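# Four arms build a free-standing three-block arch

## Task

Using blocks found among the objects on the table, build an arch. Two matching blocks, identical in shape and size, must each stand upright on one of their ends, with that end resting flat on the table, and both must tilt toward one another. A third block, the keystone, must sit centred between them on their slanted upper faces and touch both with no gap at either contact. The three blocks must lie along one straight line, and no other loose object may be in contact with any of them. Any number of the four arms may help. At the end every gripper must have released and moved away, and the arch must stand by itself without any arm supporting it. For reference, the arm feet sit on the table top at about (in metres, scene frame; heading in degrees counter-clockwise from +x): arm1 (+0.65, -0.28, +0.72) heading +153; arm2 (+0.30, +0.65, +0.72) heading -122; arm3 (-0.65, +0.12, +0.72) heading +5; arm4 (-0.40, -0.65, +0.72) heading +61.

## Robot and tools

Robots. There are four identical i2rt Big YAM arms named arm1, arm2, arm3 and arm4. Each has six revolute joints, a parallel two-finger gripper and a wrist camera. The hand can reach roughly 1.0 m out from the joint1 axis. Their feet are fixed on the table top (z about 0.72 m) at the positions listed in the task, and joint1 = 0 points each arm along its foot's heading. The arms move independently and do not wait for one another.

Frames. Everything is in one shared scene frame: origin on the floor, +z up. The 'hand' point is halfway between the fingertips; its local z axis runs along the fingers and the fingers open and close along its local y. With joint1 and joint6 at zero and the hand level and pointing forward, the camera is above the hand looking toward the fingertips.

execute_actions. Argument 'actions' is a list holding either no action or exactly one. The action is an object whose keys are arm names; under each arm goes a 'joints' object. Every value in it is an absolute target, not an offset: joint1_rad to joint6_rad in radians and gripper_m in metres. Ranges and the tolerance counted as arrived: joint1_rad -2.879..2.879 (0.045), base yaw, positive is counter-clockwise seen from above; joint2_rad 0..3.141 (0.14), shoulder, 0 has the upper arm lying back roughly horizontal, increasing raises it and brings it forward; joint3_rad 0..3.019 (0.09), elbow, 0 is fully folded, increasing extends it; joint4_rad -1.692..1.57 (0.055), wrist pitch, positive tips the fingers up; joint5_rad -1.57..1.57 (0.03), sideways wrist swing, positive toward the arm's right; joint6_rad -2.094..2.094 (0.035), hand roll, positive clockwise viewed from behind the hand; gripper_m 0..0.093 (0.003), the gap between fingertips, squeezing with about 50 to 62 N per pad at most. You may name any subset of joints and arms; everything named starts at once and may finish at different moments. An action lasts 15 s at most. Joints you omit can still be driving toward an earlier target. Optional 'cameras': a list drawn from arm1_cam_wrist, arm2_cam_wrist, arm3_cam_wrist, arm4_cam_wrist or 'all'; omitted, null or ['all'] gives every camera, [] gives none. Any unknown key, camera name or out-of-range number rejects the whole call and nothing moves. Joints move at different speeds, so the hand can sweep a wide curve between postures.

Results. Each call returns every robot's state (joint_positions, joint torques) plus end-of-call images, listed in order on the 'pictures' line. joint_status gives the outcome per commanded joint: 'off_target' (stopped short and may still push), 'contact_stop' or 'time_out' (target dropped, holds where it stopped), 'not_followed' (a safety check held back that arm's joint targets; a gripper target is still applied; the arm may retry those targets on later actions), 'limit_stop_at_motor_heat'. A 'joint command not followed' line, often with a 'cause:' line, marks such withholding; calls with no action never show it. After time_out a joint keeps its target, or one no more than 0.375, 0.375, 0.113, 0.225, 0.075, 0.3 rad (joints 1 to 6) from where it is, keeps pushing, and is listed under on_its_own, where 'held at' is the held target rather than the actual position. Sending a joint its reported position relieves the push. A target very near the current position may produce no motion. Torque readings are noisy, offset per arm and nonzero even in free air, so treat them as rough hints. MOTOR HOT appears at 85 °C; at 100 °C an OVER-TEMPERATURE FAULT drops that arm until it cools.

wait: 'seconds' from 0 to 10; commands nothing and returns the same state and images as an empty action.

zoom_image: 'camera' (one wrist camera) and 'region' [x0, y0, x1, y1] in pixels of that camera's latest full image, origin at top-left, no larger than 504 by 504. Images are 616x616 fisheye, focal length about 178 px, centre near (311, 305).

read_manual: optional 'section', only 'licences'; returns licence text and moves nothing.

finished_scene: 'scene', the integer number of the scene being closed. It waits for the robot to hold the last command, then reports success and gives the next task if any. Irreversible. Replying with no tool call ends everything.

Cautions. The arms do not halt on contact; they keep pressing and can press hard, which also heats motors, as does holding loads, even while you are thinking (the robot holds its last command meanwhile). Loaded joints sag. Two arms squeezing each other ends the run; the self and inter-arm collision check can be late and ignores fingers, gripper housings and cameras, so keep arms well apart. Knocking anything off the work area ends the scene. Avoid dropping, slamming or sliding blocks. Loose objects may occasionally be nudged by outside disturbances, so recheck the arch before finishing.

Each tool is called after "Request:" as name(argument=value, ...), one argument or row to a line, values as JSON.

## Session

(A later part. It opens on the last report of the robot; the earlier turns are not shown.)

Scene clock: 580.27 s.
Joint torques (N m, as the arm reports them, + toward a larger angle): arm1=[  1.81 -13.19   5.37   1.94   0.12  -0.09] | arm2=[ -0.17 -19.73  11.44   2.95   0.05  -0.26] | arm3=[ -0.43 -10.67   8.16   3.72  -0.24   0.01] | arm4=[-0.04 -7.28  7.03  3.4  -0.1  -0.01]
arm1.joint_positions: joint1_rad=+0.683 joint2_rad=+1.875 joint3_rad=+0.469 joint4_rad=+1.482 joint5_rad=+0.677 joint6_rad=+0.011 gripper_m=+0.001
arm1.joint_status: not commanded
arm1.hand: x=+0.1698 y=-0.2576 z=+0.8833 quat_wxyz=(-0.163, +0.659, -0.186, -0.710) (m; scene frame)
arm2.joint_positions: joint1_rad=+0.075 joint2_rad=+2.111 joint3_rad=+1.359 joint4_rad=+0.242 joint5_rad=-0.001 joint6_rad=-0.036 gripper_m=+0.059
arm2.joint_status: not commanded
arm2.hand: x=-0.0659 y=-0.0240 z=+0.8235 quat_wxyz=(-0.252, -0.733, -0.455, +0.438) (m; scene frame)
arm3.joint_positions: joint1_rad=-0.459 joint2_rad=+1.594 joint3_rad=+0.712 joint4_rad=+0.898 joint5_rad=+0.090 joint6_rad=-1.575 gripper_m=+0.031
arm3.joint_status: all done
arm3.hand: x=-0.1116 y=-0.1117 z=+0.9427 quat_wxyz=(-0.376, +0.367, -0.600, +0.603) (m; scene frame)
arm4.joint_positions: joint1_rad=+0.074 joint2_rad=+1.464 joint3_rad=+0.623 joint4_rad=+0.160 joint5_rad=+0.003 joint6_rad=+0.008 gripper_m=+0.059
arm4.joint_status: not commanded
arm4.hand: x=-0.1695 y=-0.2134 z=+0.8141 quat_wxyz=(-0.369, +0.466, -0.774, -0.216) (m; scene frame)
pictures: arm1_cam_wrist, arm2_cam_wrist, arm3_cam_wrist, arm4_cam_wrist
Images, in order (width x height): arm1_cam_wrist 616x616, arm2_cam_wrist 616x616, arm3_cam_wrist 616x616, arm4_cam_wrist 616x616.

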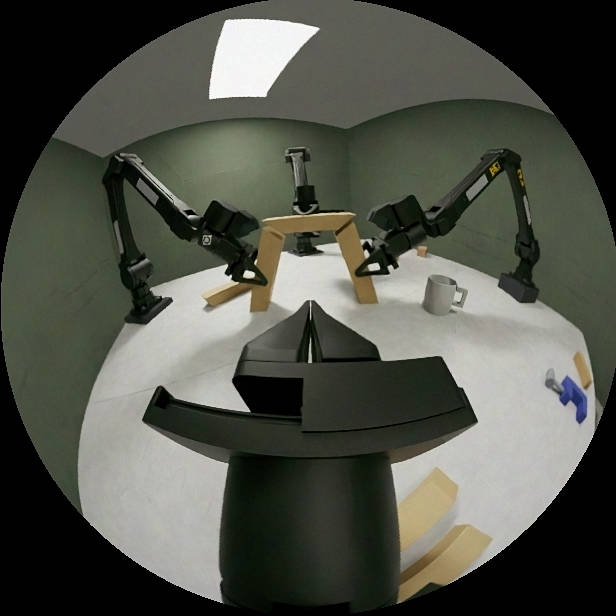

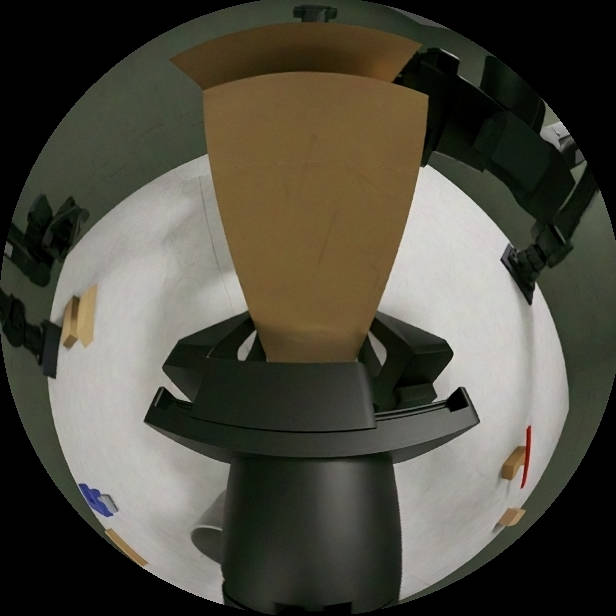

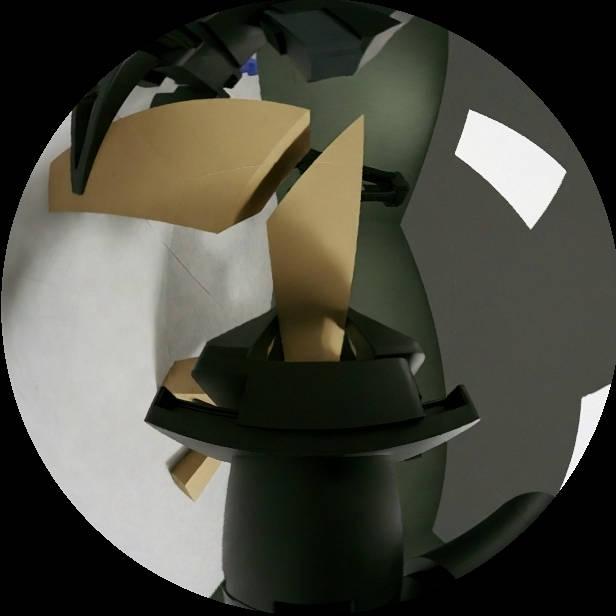

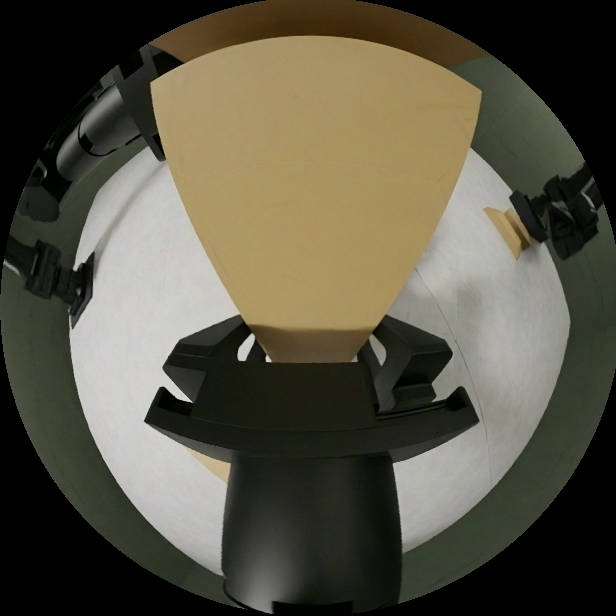

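Request:
execute_actions(
  actions=[
    {"arm3":{"joints":{"joint2_rad":1.625,"joint3_rad":0.706,"joint4_rad":0.957}}},
  ],
  cameras=["arm1_cam_wrist","arm2_cam_wrist","arm4_cam_wrist"],
)

Request:
zoom_image(
  camera="arm1_cam_wrist",
  region=[220, 170, 410, 320],
)

Scene clock: 590.53 s.
Joint torques (N m, as the arm reports them, + toward a larger angle): arm1=[  1.81 -12.9    5.31   1.84   0.11  -0.09] | arm2=[ -0.32 -19.29  11.1    3.18   0.03  -0.28] | arm3=[-0.56 -9.88  6.92  3.34 -0.21  0.03] | arm4=[-0.07 -7.27  7.03  3.4  -0.09 -0.01]
arm1.joint_positions: joint1_rad=+0.683 joint2_rad=+1.875 joint3_rad=+0.469 joint4_rad=+1.482 joint5_rad=+0.677 joint6_rad=+0.011 gripper_m=+0.001
arm1.joint_status: not commanded
arm1.hand: x=+0.1698 y=-0.2576 z=+0.8833 quat_wxyz=(-0.163, +0.659, -0.186, -0.710) (m; scene frame)
arm2.joint_positions: joint1_rad=+0.075 joint2_rad=+2.111 joint3_rad=+1.359 joint4_rad=+0.242 joint5_rad=-0.001 joint6_rad=-0.037 gripper_m=+0.059
arm2.joint_status: not commanded
arm2.hand: x=-0.0659 y=-0.0240 z=+0.8236 quat_wxyz=(-0.251, -0.733, -0.456, +0.438) (m; scene frame)
arm3.joint_positions: joint1_rad=-0.461 joint2_rad=+1.620 joint3_rad=+0.696 joint4_rad=+0.929 joint5_rad=+0.090 joint6_rad=-1.575 gripper_m=+0.031
arm3.joint_status: all done
arm3.hand: x=-0.1143 y=-0.1111 z=+0.9280 quat_wxyz=(-0.373, +0.369, -0.604, +0.600) (m; scene frame)
arm4.joint_positions: joint1_rad=+0.074 joint2_rad=+1.464 joint3_rad=+0.623 joint4_rad=+0.160 joint5_rad=+0.003 joint6_rad=+0.008 gripper_m=+0.059
arm4.joint_status: not commanded
arm4.hand: x=-0.1695 y=-0.2134 z=+0.8139 quat_wxyz=(-0.369, +0.466, -0.774, -0.216) (m; scene frame)
pictures: arm1_cam_wrist, arm2_cam_wrist, arm4_cam_wrist
Images, in order (width x height): arm1_cam_wrist 616x616, arm2_cam_wrist 616x616, arm4_cam_wrist 616x616.

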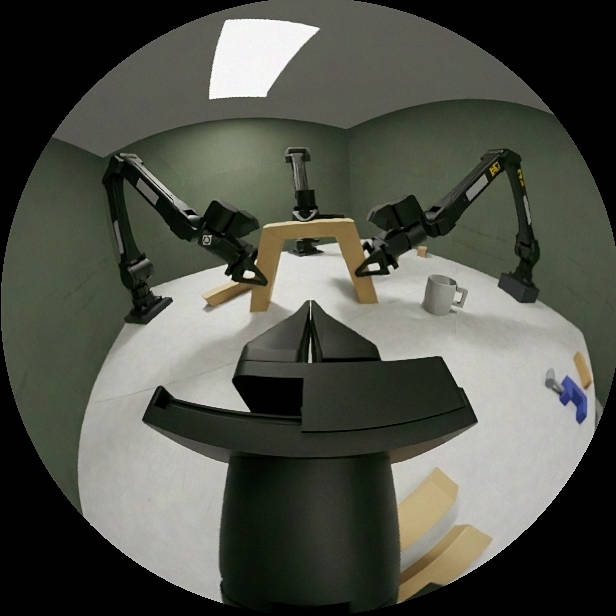

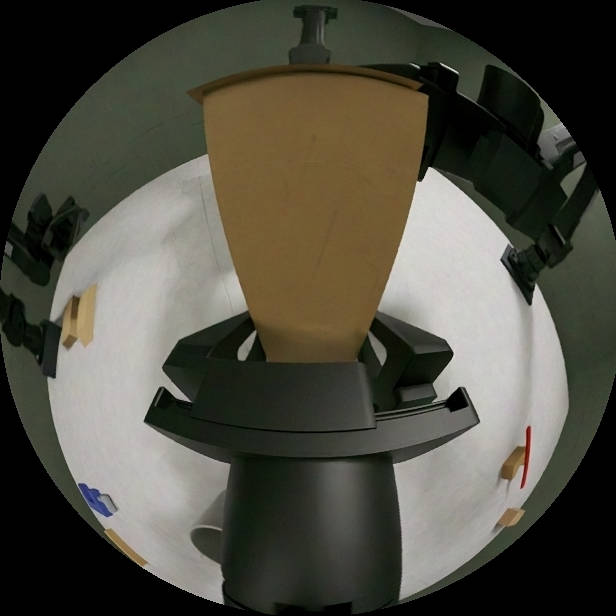

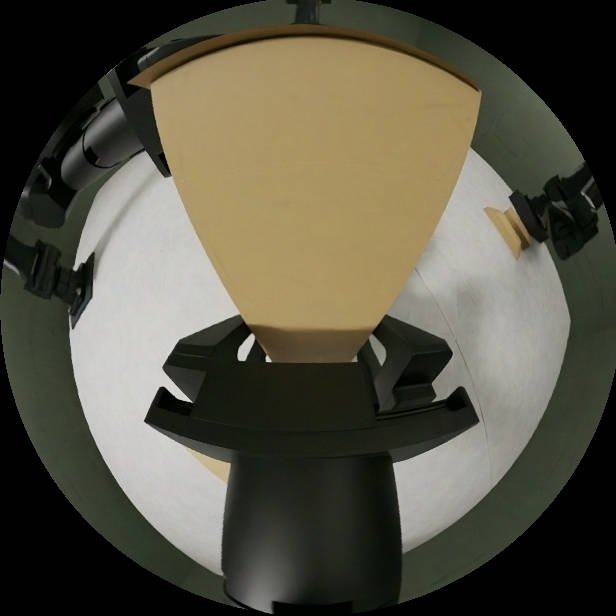

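Region (220, 170, 410, 320) of arm1_cam_wrist's 616x616 image, scaled by 2.653, with more detail than that image has; it fills the top 398 rows of this view, and the rest is white.

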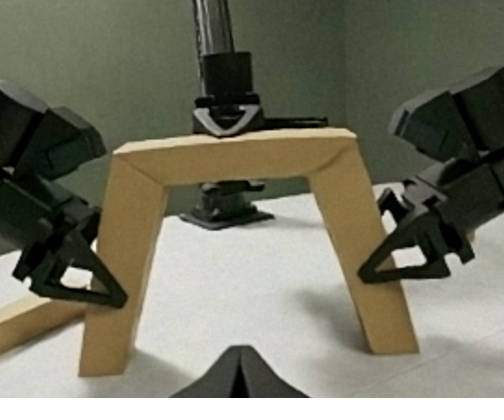

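Request:
execute_actions(
  actions=[
    {"arm3":{"joints":{"gripper_m":0.07}}},
  ],
  cameras=["arm1_cam_wrist"],
)

Request:
zoom_image(
  camera="arm1_cam_wrist",
  region=[320, 250, 400, 320],
)

Scene clock: 594.53 s.
Joint torques (N m, as the arm reports them, + toward a larger angle): arm1=[  1.69 -13.2    5.36   1.88   0.13  -0.07] | arm2=[  0.27 -19.81  11.39   2.91   0.01  -0.22] | arm3=[-0.34 -9.33  6.77  3.14 -0.19  0.02] | arm4=[ 0.02 -7.19  7.05  3.4  -0.1  -0.02]
arm1.joint_positions: joint1_rad=+0.683 joint2_rad=+1.875 joint3_rad=+0.469 joint4_rad=+1.482 joint5_rad=+0.677 joint6_rad=+0.011 gripper_m=+0.001
arm1.joint_status: not commanded
arm1.hand: x=+0.1698 y=-0.2576 z=+0.8833 quat_wxyz=(-0.163, +0.659, -0.186, -0.710) (m; scene frame)
arm2.joint_positions: joint1_rad=+0.075 joint2_rad=+2.111 joint3_rad=+1.359 joint4_rad=+0.242 joint5_rad=-0.001 joint6_rad=-0.039 gripper_m=+0.059
arm2.joint_status: not commanded
arm2.hand: x=-0.0659 y=-0.0240 z=+0.8236 quat_wxyz=(-0.251, -0.733, -0.456, +0.438) (m; scene frame)
arm3.joint_positions: joint1_rad=-0.461 joint2_rad=+1.620 joint3_rad=+0.696 joint4_rad=+0.933 joint5_rad=+0.090 joint6_rad=-1.575 gripper_m=+0.070
arm3.joint_status: all done
arm3.hand: x=-0.1144 y=-0.1111 z=+0.9292 quat_wxyz=(-0.374, +0.368, -0.602, +0.601) (m; scene frame)
arm4.joint_positions: joint1_rad=+0.074 joint2_rad=+1.464 joint3_rad=+0.623 joint4_rad=+0.160 joint5_rad=+0.003 joint6_rad=+0.008 gripper_m=+0.059
arm4.joint_status: not commanded
arm4.hand: x=-0.1695 y=-0.2134 z=+0.8139 quat_wxyz=(-0.369, +0.466, -0.774, -0.216) (m; scene frame)
pictures: arm1_cam_wrist
Images, in order (width x height): arm1_cam_wrist 616x616.

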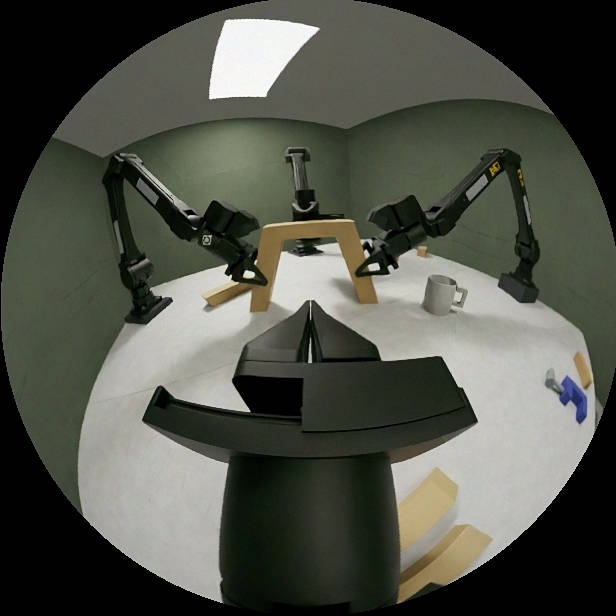

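Region (320, 250, 400, 320) of arm1_cam_wrist's 616x616 image, scaled by 6.300, with more detail than that image has; it fills the top 441 rows of this view, and the rest is white.

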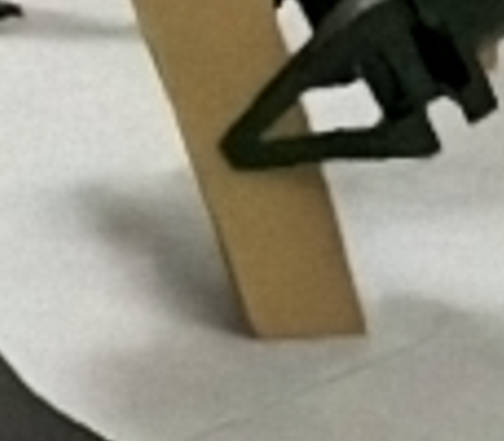

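Request:
execute_actions(
  actions=[
    {"arm2":{"joints":{"gripper_m":0.093}},"arm4":{"joints":{"joint2_rad":1.455,"gripper_m":0.093}}},
  ],
  cameras=["arm1_cam_wrist","arm2_cam_wrist","arm4_cam_wrist"],
)

Request:
zoom_image(
  camera="arm1_cam_wrist",
  region=[220, 170, 410, 320],
)

Scene clock: 597.97 s.
Joint torques (N m, as the arm reports them, + toward a larger angle): arm1=[  2.25 -13.27   5.38   1.98   0.11  -0.08] | arm2=[  0.51 -19.23  10.48   2.3    0.08  -0.22] | arm3=[-0.38 -9.58  6.88  3.13 -0.22  0.02] | arm4=[ 0.03 -9.25  7.05  2.78 -0.09 -0.02]
arm1.joint_positions: joint1_rad=+0.683 joint2_rad=+1.875 joint3_rad=+0.469 joint4_rad=+1.482 joint5_rad=+0.677 joint6_rad=+0.011 gripper_m=+0.001
arm1.joint_status: not commanded
arm1.hand: x=+0.1698 y=-0.2576 z=+0.8833 quat_wxyz=(-0.163, +0.659, -0.186, -0.710) (m; scene frame)
arm2.joint_positions: joint1_rad=+0.075 joint2_rad=+2.099 joint3_rad=+1.371 joint4_rad=+0.255 joint5_rad=-0.001 joint6_rad=-0.039 gripper_m=+0.093
arm2.joint_status: all done
arm2.hand: x=-0.0692 y=-0.0300 z=+0.8410 quat_wxyz=(-0.259, -0.725, -0.451, +0.452) (m; scene frame)
arm3.joint_positions: joint1_rad=-0.461 joint2_rad=+1.620 joint3_rad=+0.696 joint4_rad=+0.933 joint5_rad=+0.090 joint6_rad=-1.575 gripper_m=+0.070
arm3.joint_status: not commanded
arm3.hand: x=-0.1144 y=-0.1111 z=+0.9292 quat_wxyz=(-0.374, +0.368, -0.602, +0.601) (m; scene frame)
arm4.joint_positions: joint1_rad=+0.074 joint2_rad=+1.464 joint3_rad=+0.623 joint4_rad=+0.173 joint5_rad=+0.003 joint6_rad=+0.008 gripper_m=+0.093
arm4.joint_status: all done
arm4.hand: x=-0.1686 y=-0.2117 z=+0.8164 quat_wxyz=(-0.374, +0.465, -0.772, -0.219) (m; scene frame)
pictures: arm1_cam_wrist, arm2_cam_wrist, arm4_cam_wrist
Images, in order (width x height): arm1_cam_wrist 616x616, arm2_cam_wrist 616x616, arm4_cam_wrist 616x616.

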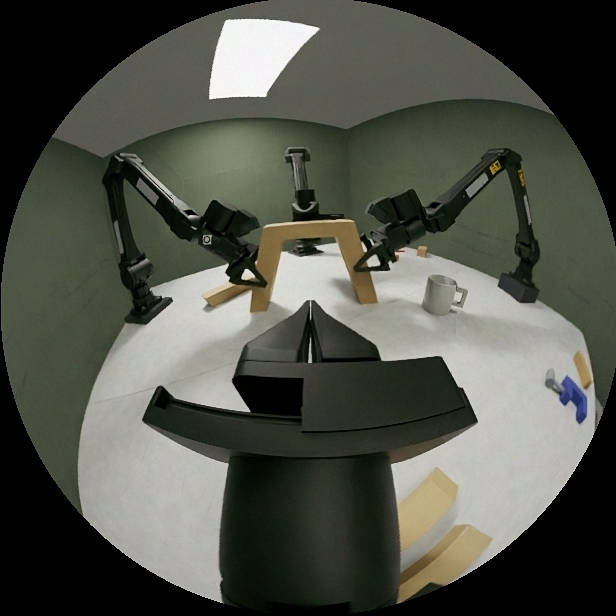

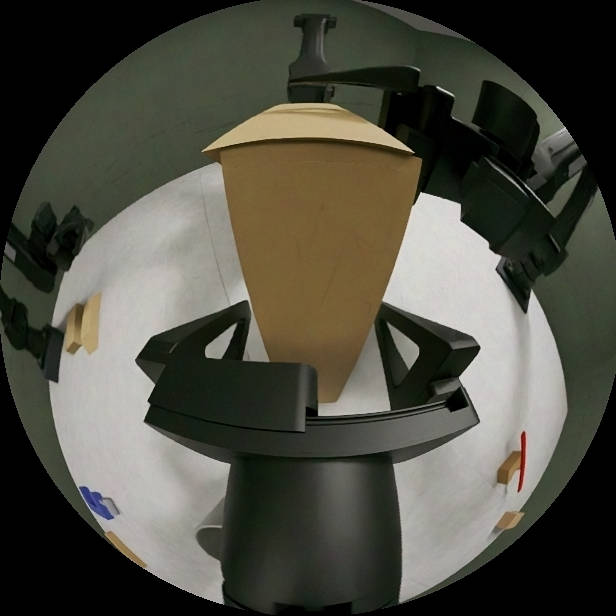

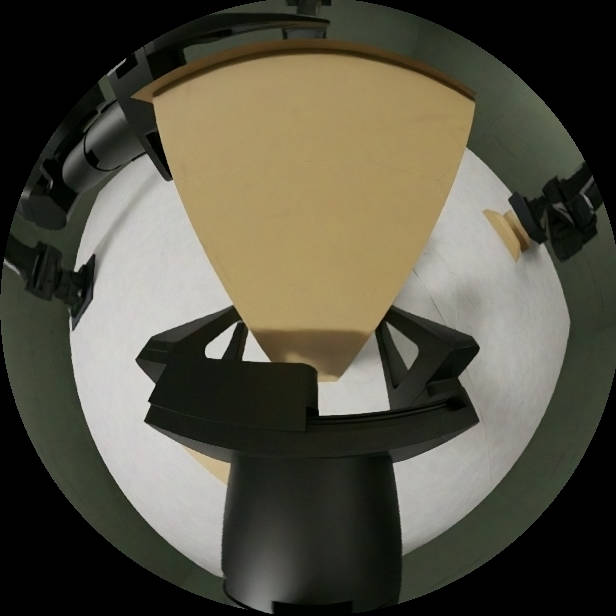

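Region (220, 170, 410, 320) of arm1_cam_wrist's 616x616 image, scaled by 2.653, with more detail than that image has; it fills the top 398 rows of this view, and the rest is white.

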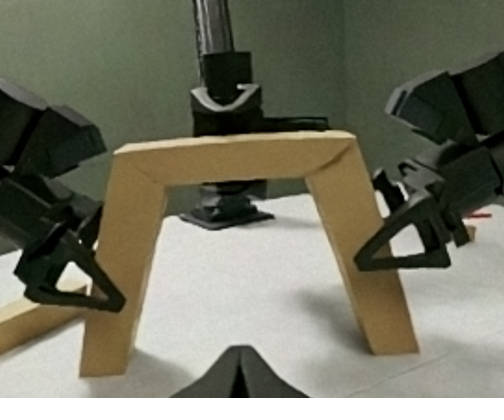

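Request:
execute_actions(
  actions=[
    {"arm2":{"joints":{"joint2_rad":1.78,"joint3_rad":1.02,"joint4_rad":0.28}},"arm4":{"joints":{"joint2_rad":1.13,"joint3_rad":0.40}},"arm3":{"joints":{"joint2_rad":1.52,"joint3_rad":0.61,"gripper_m":0.093}}},
  ],
  cameras=["arm1_cam_wrist","arm3_cam_wrist"],
)

Scene clock: 611.80 s.
Joint torques (N m, as the arm reports them, + toward a larger angle): arm1=[  1.98 -13.29   5.28   1.96   0.1   -0.08] | arm2=[  0.15 -12.29   7.81   2.31   0.07  -0.19] | arm3=[-0.43 -9.68  6.6   3.08 -0.18  0.02] | arm4=[ 0.06 -3.9   7.51  2.64 -0.09 -0.02]
arm1.joint_positions: joint1_rad=+0.683 joint2_rad=+1.875 joint3_rad=+0.469 joint4_rad=+1.482 joint5_rad=+0.677 joint6_rad=+0.011 gripper_m=+0.001
arm1.joint_status: not commanded
arm1.hand: x=+0.1698 y=-0.2576 z=+0.8833 quat_wxyz=(-0.163, +0.659, -0.186, -0.710) (m; scene frame)
arm2.joint_positions: joint1_rad=+0.075 joint2_rad=+1.772 joint3_rad=+1.014 joint4_rad=+0.270 joint5_rad=-0.001 joint6_rad=-0.039 gripper_m=+0.093
arm2.joint_status: all done
arm2.hand: x=-0.0138 y=+0.0725 z=+0.8942 quat_wxyz=(-0.255, -0.728, -0.453, +0.446) (m; scene frame)
arm3.joint_positions: joint1_rad=-0.461 joint2_rad=+1.539 joint3_rad=+0.600 joint4_rad=+0.937 joint5_rad=+0.090 joint6_rad=-1.575 gripper_m=+0.093
arm3.joint_status: all done
arm3.hand: x=-0.1471 y=-0.0983 z=+0.9292 quat_wxyz=(-0.372, +0.371, -0.605, +0.598) (m; scene frame)
arm4.joint_positions: joint1_rad=+0.074 joint2_rad=+1.128 joint3_rad=+0.405 joint4_rad=+0.178 joint5_rad=+0.003 joint6_rad=+0.008 gripper_m=+0.093
arm4.joint_status: all done
arm4.hand: x=-0.2059 y=-0.2813 z=+0.8610 quat_wxyz=(-0.420, +0.451, -0.748, -0.248) (m; scene frame)
pictures: arm1_cam_wrist, arm3_cam_wrist
Images, in order (width x height): arm1_cam_wrist 616x616, arm3_cam_wrist 616x616.

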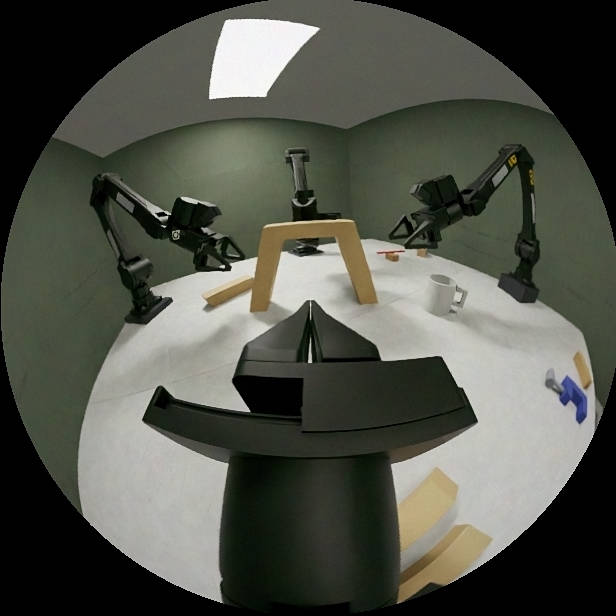

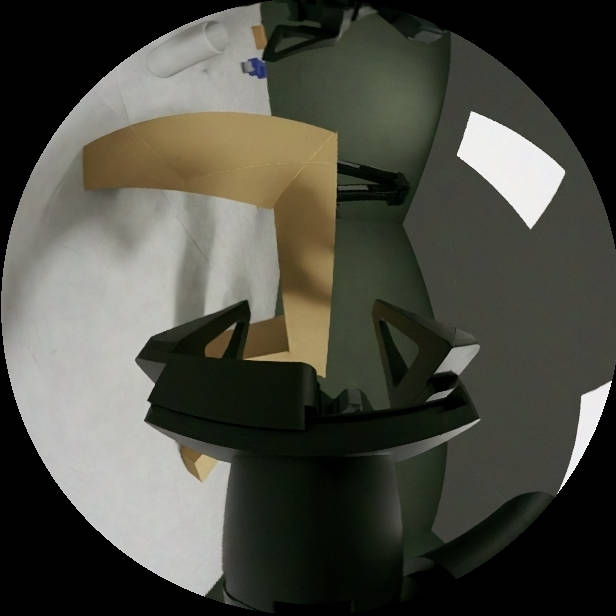

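Request:
execute_actions(
  actions=[
    {"arm2":{"joints":{"joint2_rad":1.3,"joint3_rad":0.7}},"arm4":{"joints":{"joint2_rad":0.75,"joint3_rad":0.25}},"arm3":{"joints":{"joint2_rad":1.26,"joint3_rad":0.335}}},
  ],
)

Request:
zoom_image(
  camera="arm1_cam_wrist",
  region=[190, 190, 410, 320],
)

Scene clock: 615.50 s.
Joint torques (N m, as the arm reports them, + toward a larger angle): arm1=[  1.96 -13.23   5.29   1.92   0.13  -0.07] | arm2=[ 0.22 -5.79  8.31  2.33  0.06 -0.25] | arm3=[-0.74 -4.94  6.4   2.85 -0.18  0.02] | arm4=[ 0.19  0.25  9.28  2.72 -0.1  -0.02]
arm1.joint_positions: joint1_rad=+0.683 joint2_rad=+1.875 joint3_rad=+0.469 joint4_rad=+1.482 joint5_rad=+0.677 joint6_rad=+0.011 gripper_m=+0.001
arm1.joint_status: not commanded
arm1.hand: x=+0.1698 y=-0.2576 z=+0.8833 quat_wxyz=(-0.163, +0.659, -0.186, -0.710) (m; scene frame)
arm2.joint_positions: joint1_rad=+0.075 joint2_rad=+1.289 joint3_rad=+0.697 joint4_rad=+0.271 joint5_rad=-0.001 joint6_rad=-0.039 gripper_m=+0.093
arm2.joint_status: all done
arm2.hand: x=+0.0462 y=+0.1836 z=+1.0072 quat_wxyz=(-0.290, -0.689, -0.429, +0.507) (m; scene frame)
arm3.joint_positions: joint1_rad=-0.461 joint2_rad=+1.265 joint3_rad=+0.330 joint4_rad=+0.937 joint5_rad=+0.090 joint6_rad=-1.575 gripper_m=+0.093
arm3.joint_status: all done
arm3.hand: x=-0.2438 y=-0.0602 z=+0.9321 quat_wxyz=(-0.373, +0.370, -0.604, +0.599) (m; scene frame)
arm4.joint_positions: joint1_rad=+0.074 joint2_rad=+0.747 joint3_rad=+0.249 joint4_rad=+0.179 joint5_rad=+0.003 joint6_rad=+0.008 gripper_m=+0.093
arm4.joint_status: all done
arm4.hand: x=-0.2335 y=-0.3324 z=+0.9181 quat_wxyz=(-0.502, +0.420, -0.695, -0.298) (m; scene frame)
pictures: arm1_cam_wrist, arm2_cam_wrist, arm3_cam_wrist, arm4_cam_wrist
Images, in order (width x height): arm1_cam_wrist 616x616, arm2_cam_wrist 616x616, arm3_cam_wrist 616x616, arm4_cam_wrist 616x616.

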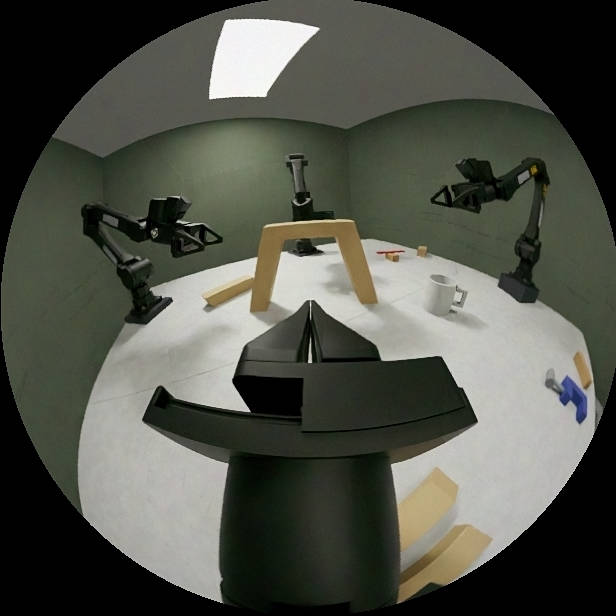

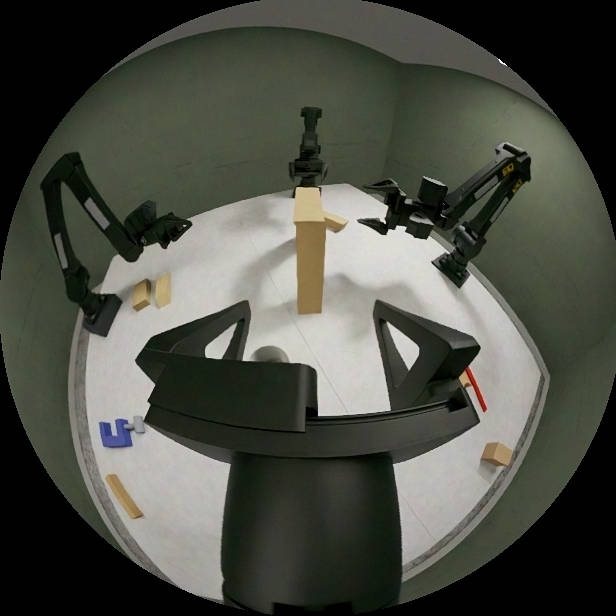

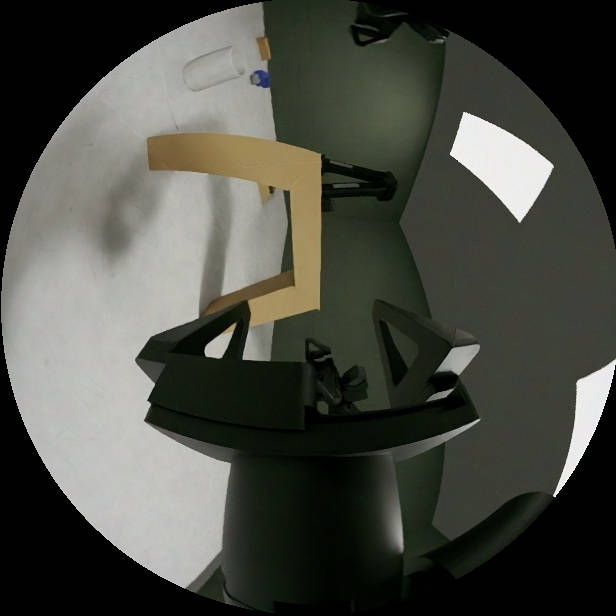

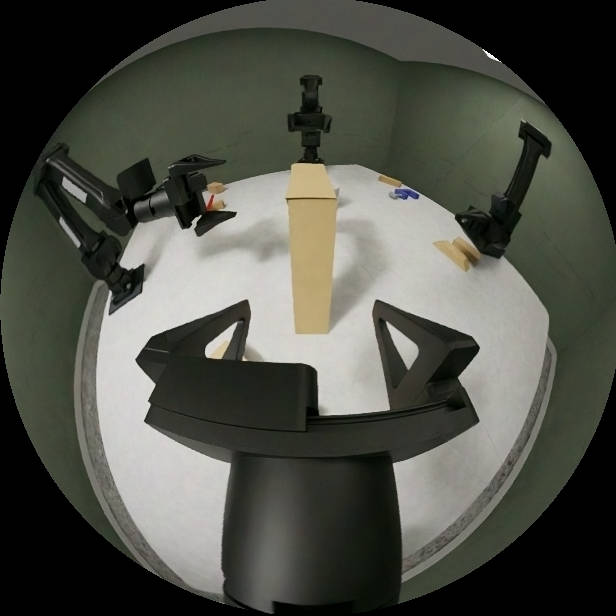

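Region (190, 190, 410, 320) of arm1_cam_wrist's 616x616 image, scaled by 2.291, with more detail than that image has; it fills the top 298 rows of this view, and the rest is white.

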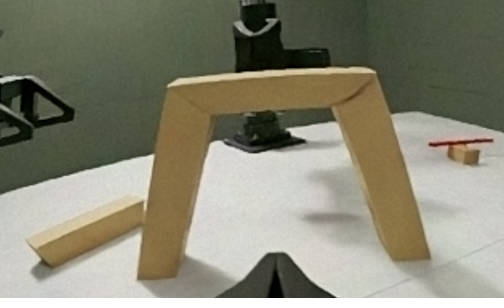

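The arch stands freely, all arms are clear, and the decoy is not touching.

Request:
finished_scene(
  scene=1,
)

The scene is finished: the task was done.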